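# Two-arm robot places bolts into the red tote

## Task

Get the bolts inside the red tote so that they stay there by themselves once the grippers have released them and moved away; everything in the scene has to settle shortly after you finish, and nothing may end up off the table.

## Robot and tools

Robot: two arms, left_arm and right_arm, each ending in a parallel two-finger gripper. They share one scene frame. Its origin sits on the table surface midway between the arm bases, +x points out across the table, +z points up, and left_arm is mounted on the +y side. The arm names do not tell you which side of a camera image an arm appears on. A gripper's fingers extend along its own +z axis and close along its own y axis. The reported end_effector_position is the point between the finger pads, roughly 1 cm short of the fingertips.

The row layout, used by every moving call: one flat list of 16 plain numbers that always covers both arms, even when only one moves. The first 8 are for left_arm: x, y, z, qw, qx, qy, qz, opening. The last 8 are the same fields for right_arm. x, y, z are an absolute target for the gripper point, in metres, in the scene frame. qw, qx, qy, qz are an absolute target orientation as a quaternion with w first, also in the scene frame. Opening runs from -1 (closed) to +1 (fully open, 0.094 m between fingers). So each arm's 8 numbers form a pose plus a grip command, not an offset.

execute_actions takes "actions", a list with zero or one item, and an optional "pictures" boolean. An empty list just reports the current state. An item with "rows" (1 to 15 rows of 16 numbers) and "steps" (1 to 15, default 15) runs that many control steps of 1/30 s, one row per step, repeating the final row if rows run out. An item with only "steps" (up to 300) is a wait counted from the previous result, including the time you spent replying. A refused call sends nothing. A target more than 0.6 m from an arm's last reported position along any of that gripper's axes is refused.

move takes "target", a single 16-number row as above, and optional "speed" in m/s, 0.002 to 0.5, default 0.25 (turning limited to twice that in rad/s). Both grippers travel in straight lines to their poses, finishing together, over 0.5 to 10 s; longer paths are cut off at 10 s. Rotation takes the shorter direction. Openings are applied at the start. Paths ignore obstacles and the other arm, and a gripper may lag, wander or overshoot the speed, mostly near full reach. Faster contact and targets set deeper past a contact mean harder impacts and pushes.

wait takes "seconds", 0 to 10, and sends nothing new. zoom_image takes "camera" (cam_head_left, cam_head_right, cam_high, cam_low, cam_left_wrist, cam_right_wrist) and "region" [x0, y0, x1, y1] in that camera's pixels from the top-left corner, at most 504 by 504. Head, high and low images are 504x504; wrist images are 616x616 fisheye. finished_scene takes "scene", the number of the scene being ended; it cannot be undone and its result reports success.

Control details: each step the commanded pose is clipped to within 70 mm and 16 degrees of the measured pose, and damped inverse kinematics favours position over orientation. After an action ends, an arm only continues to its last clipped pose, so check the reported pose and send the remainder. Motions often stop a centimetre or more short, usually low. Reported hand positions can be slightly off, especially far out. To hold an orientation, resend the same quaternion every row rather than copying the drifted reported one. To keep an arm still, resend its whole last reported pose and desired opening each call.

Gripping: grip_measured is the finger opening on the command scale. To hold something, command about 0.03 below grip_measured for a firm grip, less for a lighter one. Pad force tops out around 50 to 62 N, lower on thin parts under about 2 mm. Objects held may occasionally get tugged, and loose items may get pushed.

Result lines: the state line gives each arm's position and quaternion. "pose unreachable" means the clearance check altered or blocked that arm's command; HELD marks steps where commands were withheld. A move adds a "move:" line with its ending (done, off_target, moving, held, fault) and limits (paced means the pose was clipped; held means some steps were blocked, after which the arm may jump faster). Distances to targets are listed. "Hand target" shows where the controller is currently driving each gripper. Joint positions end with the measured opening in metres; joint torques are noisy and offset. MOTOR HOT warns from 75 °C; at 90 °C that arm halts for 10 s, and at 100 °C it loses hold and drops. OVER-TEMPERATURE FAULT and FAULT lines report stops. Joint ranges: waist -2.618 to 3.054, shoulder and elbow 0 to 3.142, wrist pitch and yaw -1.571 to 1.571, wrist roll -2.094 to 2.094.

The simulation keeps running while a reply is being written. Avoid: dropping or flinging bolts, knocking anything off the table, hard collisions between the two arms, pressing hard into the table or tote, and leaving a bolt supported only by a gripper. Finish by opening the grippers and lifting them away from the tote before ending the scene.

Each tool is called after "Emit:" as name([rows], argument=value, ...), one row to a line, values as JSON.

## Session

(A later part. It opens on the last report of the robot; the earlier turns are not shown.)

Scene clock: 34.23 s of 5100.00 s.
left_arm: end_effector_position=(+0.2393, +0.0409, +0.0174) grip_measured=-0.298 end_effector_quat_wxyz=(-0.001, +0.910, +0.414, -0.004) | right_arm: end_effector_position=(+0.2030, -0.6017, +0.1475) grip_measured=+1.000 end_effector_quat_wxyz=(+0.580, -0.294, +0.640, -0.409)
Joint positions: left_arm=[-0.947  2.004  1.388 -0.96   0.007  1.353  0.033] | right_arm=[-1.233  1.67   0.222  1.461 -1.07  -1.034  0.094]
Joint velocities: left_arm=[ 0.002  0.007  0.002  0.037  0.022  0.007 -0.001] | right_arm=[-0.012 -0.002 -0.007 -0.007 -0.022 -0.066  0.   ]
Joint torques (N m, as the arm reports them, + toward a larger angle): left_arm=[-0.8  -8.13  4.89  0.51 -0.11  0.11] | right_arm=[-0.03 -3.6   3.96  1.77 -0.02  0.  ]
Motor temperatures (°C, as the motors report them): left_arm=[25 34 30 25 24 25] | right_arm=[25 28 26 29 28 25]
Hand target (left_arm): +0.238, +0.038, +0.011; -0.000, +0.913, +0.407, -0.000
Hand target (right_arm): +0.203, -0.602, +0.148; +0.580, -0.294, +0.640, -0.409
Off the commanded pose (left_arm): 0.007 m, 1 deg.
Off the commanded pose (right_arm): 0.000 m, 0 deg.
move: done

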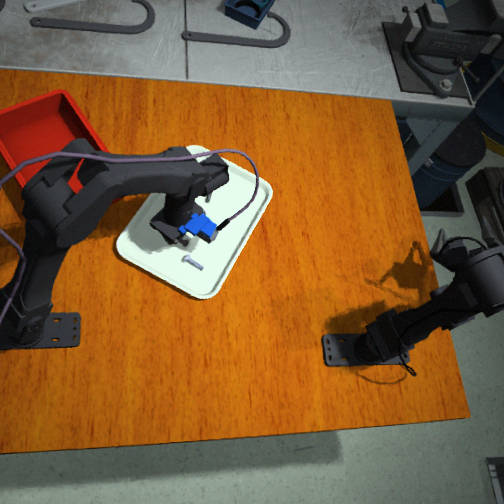

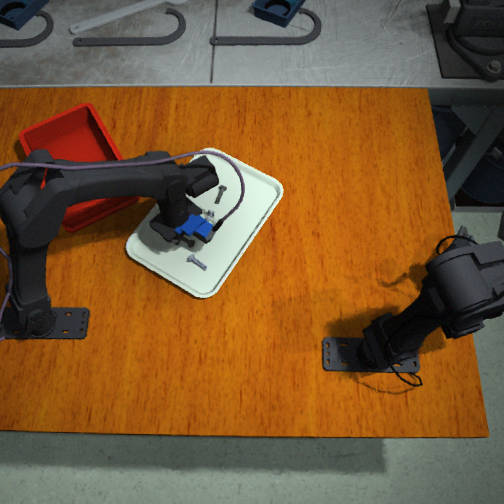

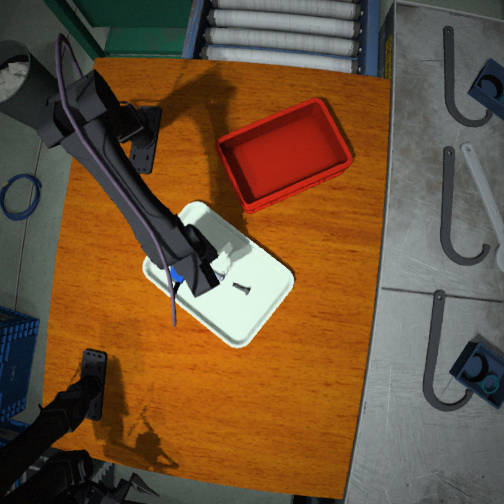

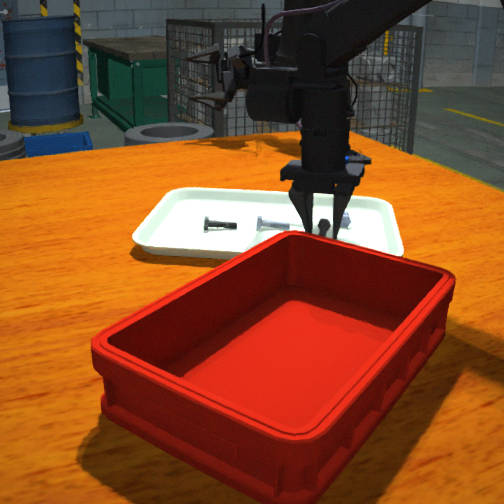

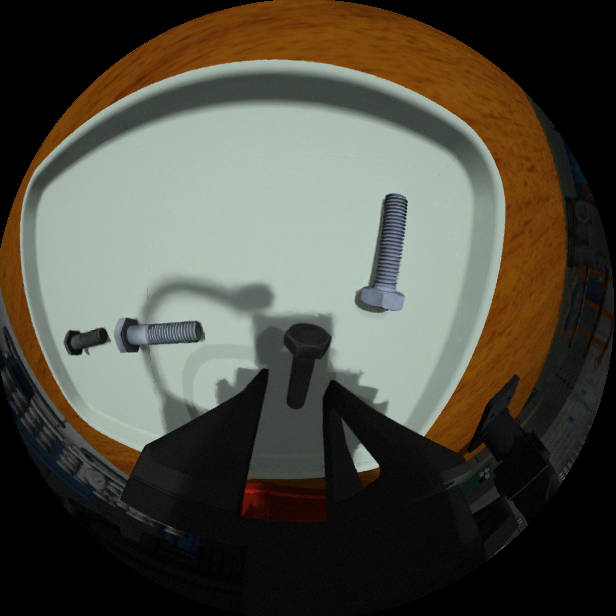

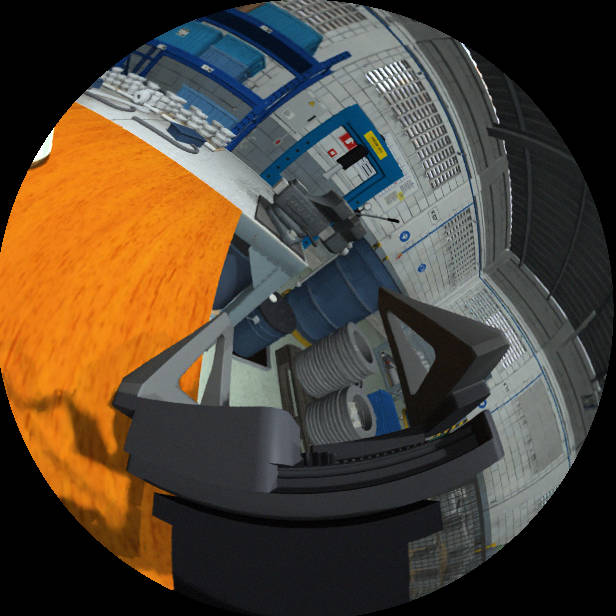

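Emit:
move(target=[0.238,0.038,0.011,0,0.914,0.407,0,-0.9,0.203,-0.6017,0.1475,0.58,-0.294,0.64,-0.409,1])

Emit:
move(target=[0.25,0.07,0.145,0,0.8,0.6,0,-0.9,0.203,-0.6017,0.1475,0.58,-0.294,0.64,-0.409,1], speed=0.2)

Emit:
move(target=[0.37,0.29,0.14,0,0.5,0.866,0,-0.9,0.203,-0.6017,0.1475,0.58,-0.294,0.64,-0.409,1])

Scene clock: 39.93 s of 5100.00 s.
left_arm: end_effector_position=(+0.2407, +0.0392, +0.0174) grip_measured=-0.866 end_effector_quat_wxyz=(+0.003, +0.910, +0.414, -0.003) | right_arm: end_effector_position=(+0.2030, -0.6017, +0.1475) grip_measured=+1.000 end_effector_quat_wxyz=(+0.580, -0.294, +0.640, -0.409)
Joint positions: left_arm=[-0.947  2.004  1.388 -0.951  0.006  1.354  0.006] | right_arm=[-1.233  1.67   0.222  1.461 -1.07  -1.034  0.094]
Joint velocities: left_arm=[-0.022 -0.007  0.007 -0.066  0.051 -0.007 -0.001] | right_arm=[ 0.002  0.007  0.002 -0.007 -0.037 -0.037  0.   ]
Joint torques (N m, as the arm reports them, + toward a larger angle): left_arm=[-0.64 -7.95  5.04  0.4  -0.03  0.07] | right_arm=[-0.05 -3.67  3.92  1.77 -0.01  0.  ]
Motor temperatures (°C, as the motors report them): left_arm=[25 34 30 25 24 25] | right_arm=[25 28 26 30 28 25]
Hand target (left_arm): +0.238, +0.038, +0.011; -0.000, +0.914, +0.407, -0.000
Hand target (right_arm): +0.203, -0.602, +0.148; +0.580, -0.294, +0.640, -0.409
Off the commanded pose (left_arm): 0.007 m, 1 deg.
Off the commanded pose (right_arm): 0.000 m, 0 deg.
After step 90, 2.00 s passed at rest.
move: done

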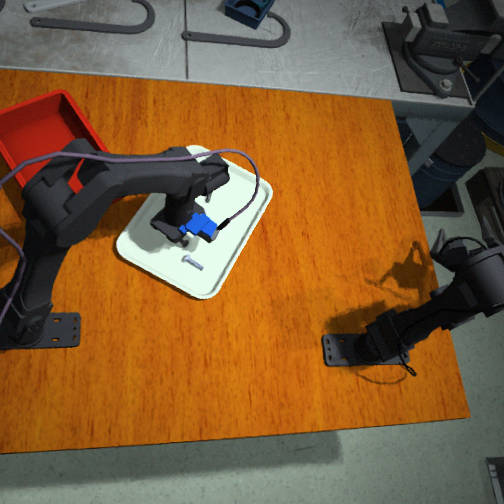

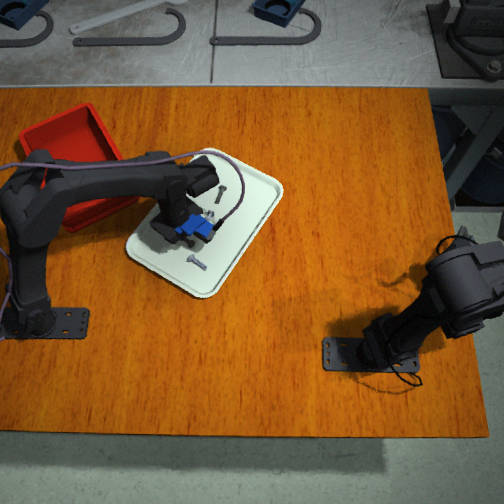

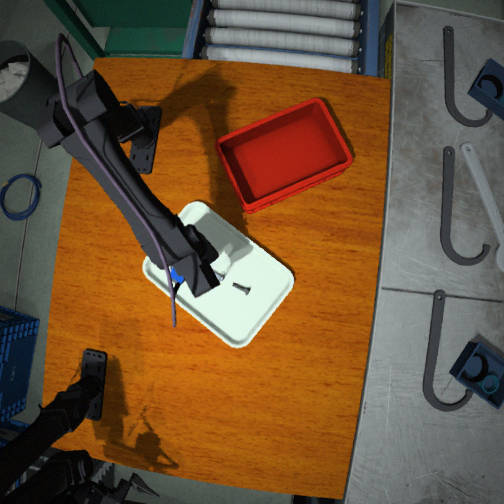

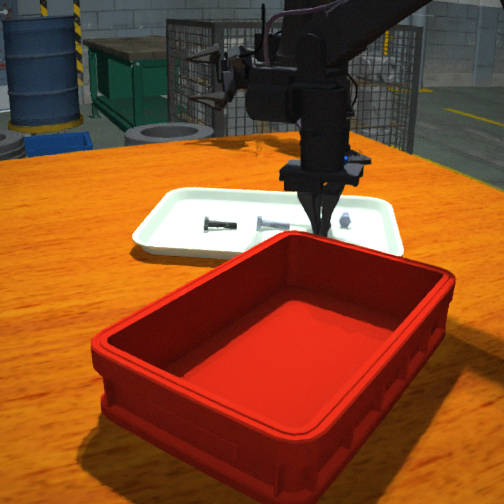

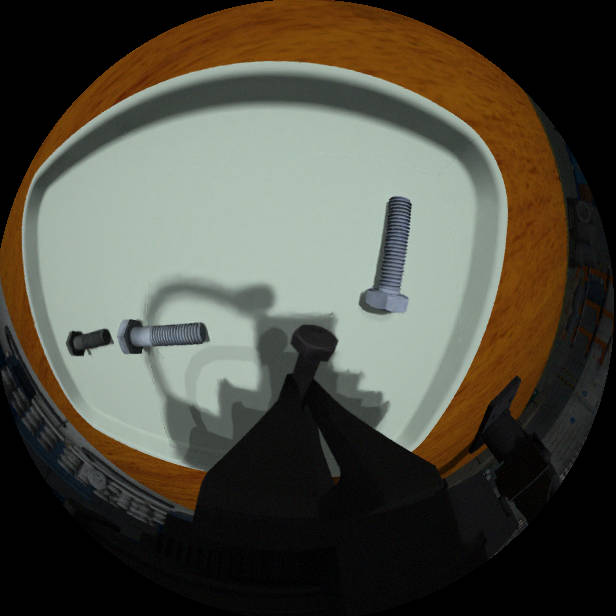

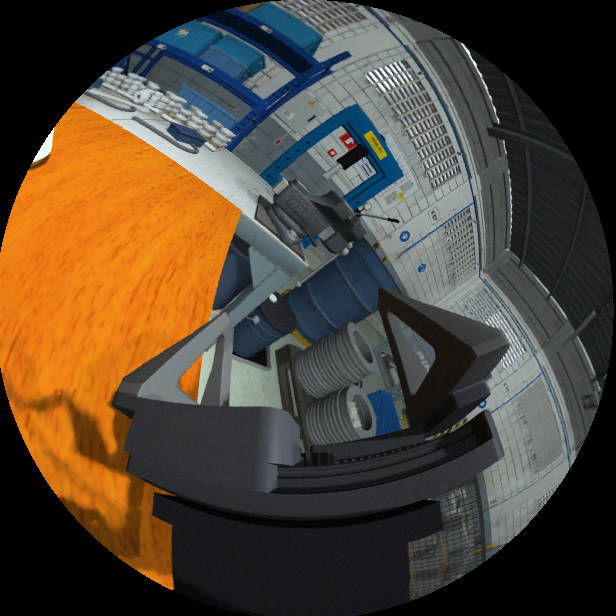

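Scene clock: 41.63 s of 5100.00 s.
left_arm: end_effector_position=(+0.2458, +0.0690, +0.1290) grip_measured=-0.866 end_effector_quat_wxyz=(-0.016, +0.804, +0.594, -0.004) | right_arm: end_effector_position=(+0.2030, -0.6017, +0.1475) grip_measured=+1.000 end_effector_quat_wxyz=(+0.580, -0.294, +0.640, -0.409)
Joint positions: left_arm=[-0.885  1.887  1.678 -1.394  0.005  0.997  0.006] | right_arm=[-1.233  1.67   0.222  1.461 -1.07  -1.034  0.094]
Joint velocities: left_arm=[ 0.017 -0.022 -0.012 -0.007  0.037 -0.007 -0.   ] | right_arm=[ 0.007 -0.002 -0.002 -0.007  0.022  0.037  0.   ]
Joint torques (N m, as the arm reports them, + toward a larger angle): left_arm=[  0.3  -10.1    8.99  -0.07  -0.09  -0.03] | right_arm=[-0.01 -3.64  3.97  1.78 -0.02 -0.03]
Motor temperatures (°C, as the motors report them): left_arm=[25 34 30 25 24 25] | right_arm=[25 28 26 30 28 25]
Hand target (left_arm): +0.249, +0.071, +0.145; +0.000, +0.800, +0.600, +0.001
Hand target (right_arm): +0.203, -0.602, +0.148; +0.580, -0.294, +0.640, -0.409
Off the commanded pose (left_arm): 0.017 m, 2 deg.
Off the commanded pose (right_arm): 0.000 m, 0 deg.
move: off_target (left_arm)

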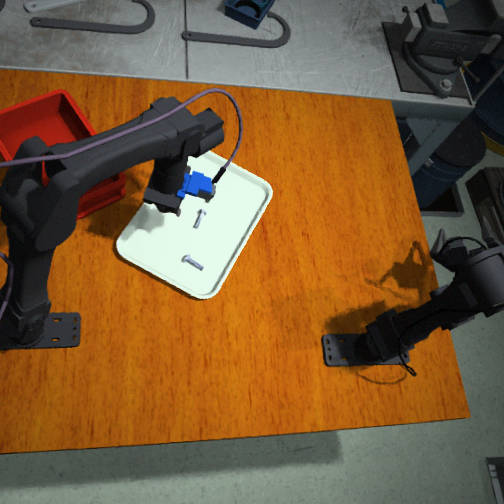

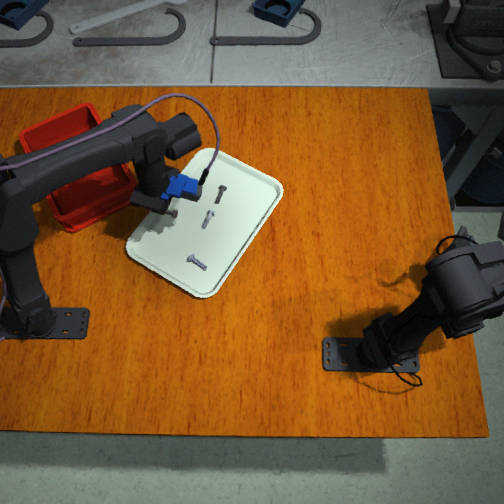

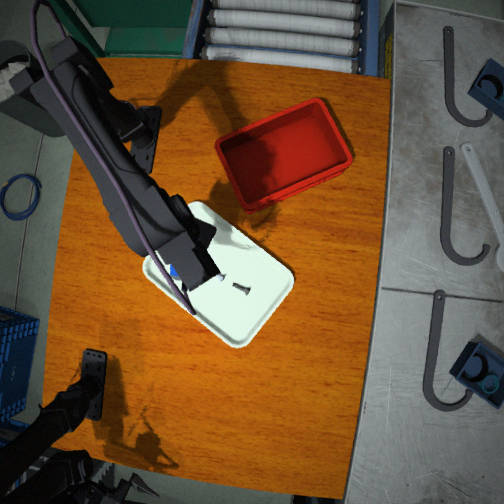

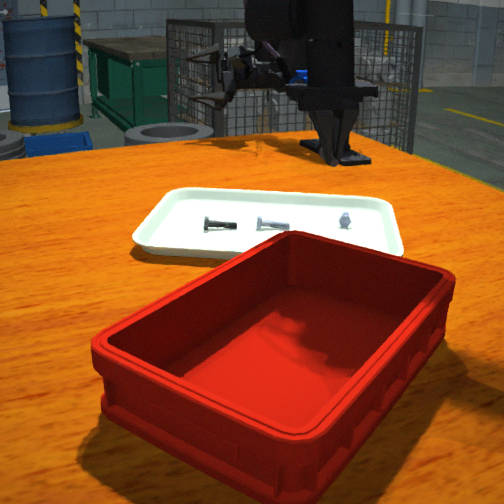

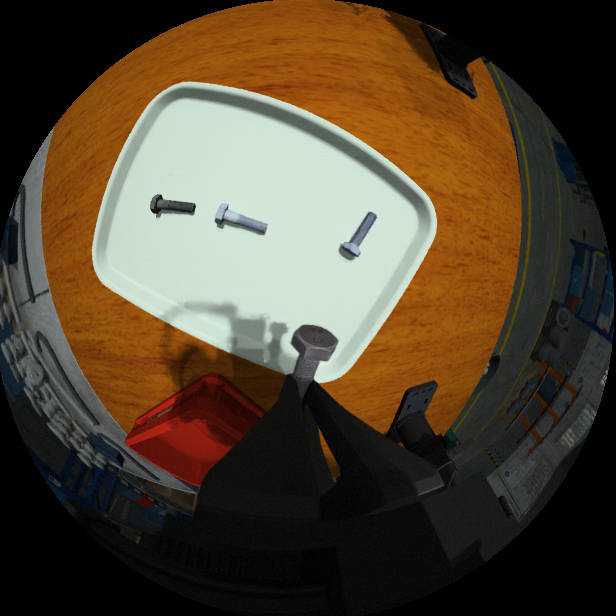

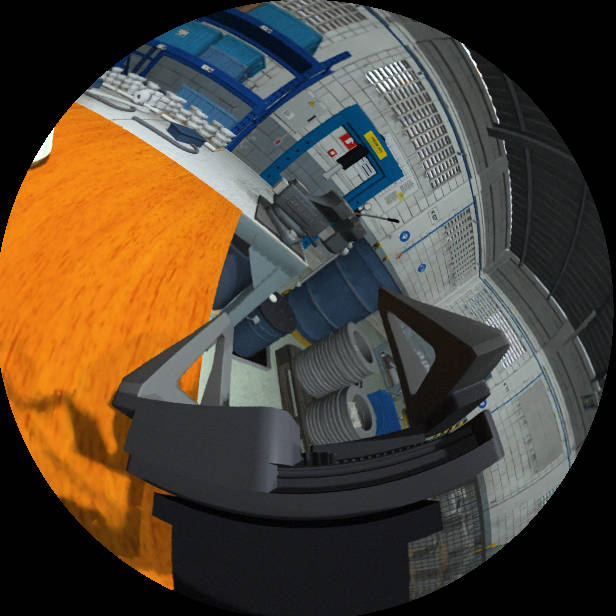

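Scene clock: 43.73 s of 5100.00 s.
left_arm: end_effector_position=(+0.3641, +0.2940, +0.1346) grip_measured=-0.867 end_effector_quat_wxyz=(-0.008, +0.502, +0.865, +0.004) | right_arm: end_effector_position=(+0.2030, -0.6017, +0.1475) grip_measured=+1.000 end_effector_quat_wxyz=(+0.580, -0.294, +0.640, -0.409)
Joint positions: left_arm=[-0.139  1.857  1.662 -1.387 -0.014  0.926  0.006] | right_arm=[-1.233  1.67   0.222  1.461 -1.07  -1.034  0.094]
Joint velocities: left_arm=[-0.002 -0.002  0.012 -0.037 -0.007  0.051 -0.001] | right_arm=[-0.012  0.002  0.017 -0.066  0.037 -0.007  0.   ]
Joint torques (N m, as the arm reports them, + toward a larger angle): left_arm=[ 0.24 -7.38  9.36  0.15 -0.03  0.01] | right_arm=[ 0.   -3.66  3.97  1.79  0.01 -0.01]
Motor temperatures (°C, as the motors report them): left_arm=[25 34 30 25 24 25] | right_arm=[25 28 26 30 28 25]
Hand target (left_arm): +0.369, +0.294, +0.140; -0.001, +0.500, +0.866, +0.008
Hand target (right_arm): +0.203, -0.602, +0.148; +0.580, -0.294, +0.640, -0.409
Off the commanded pose (left_arm): 0.009 m, 1 deg.
Off the commanded pose (right_arm): 0.000 m, 0 deg.
move: done

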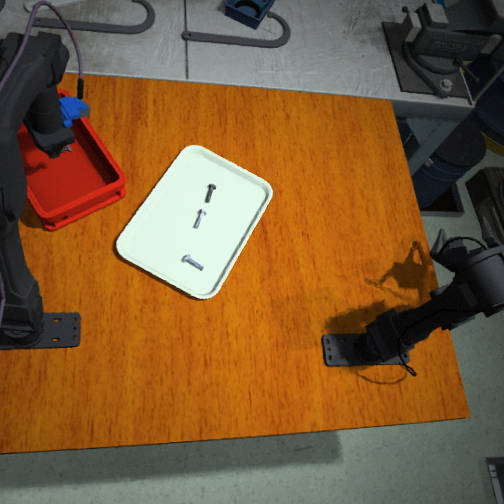

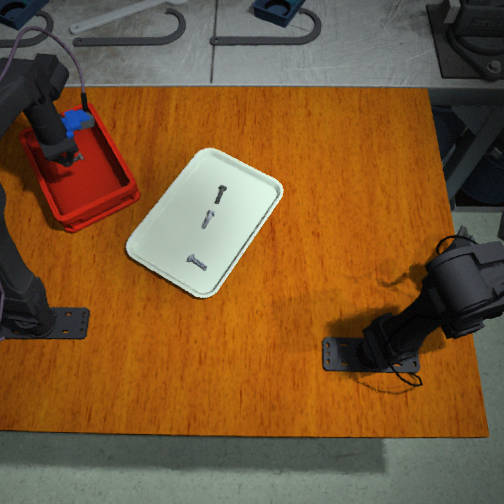

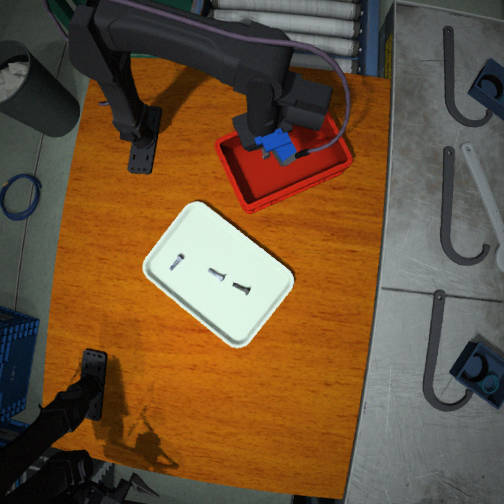

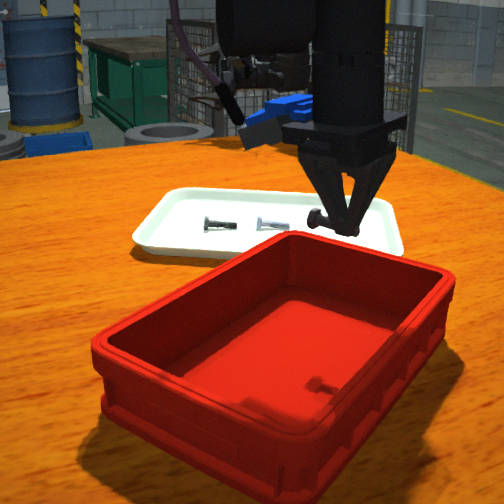

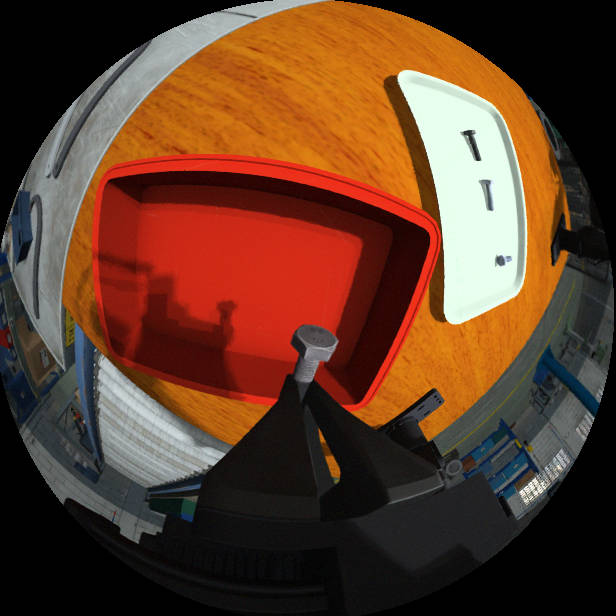

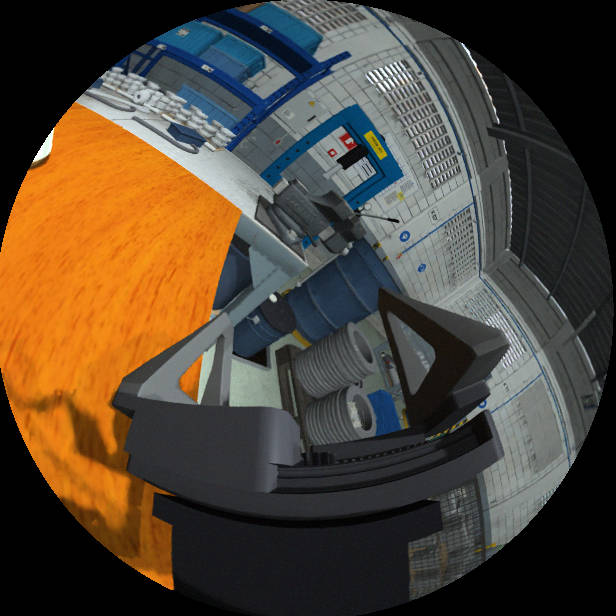

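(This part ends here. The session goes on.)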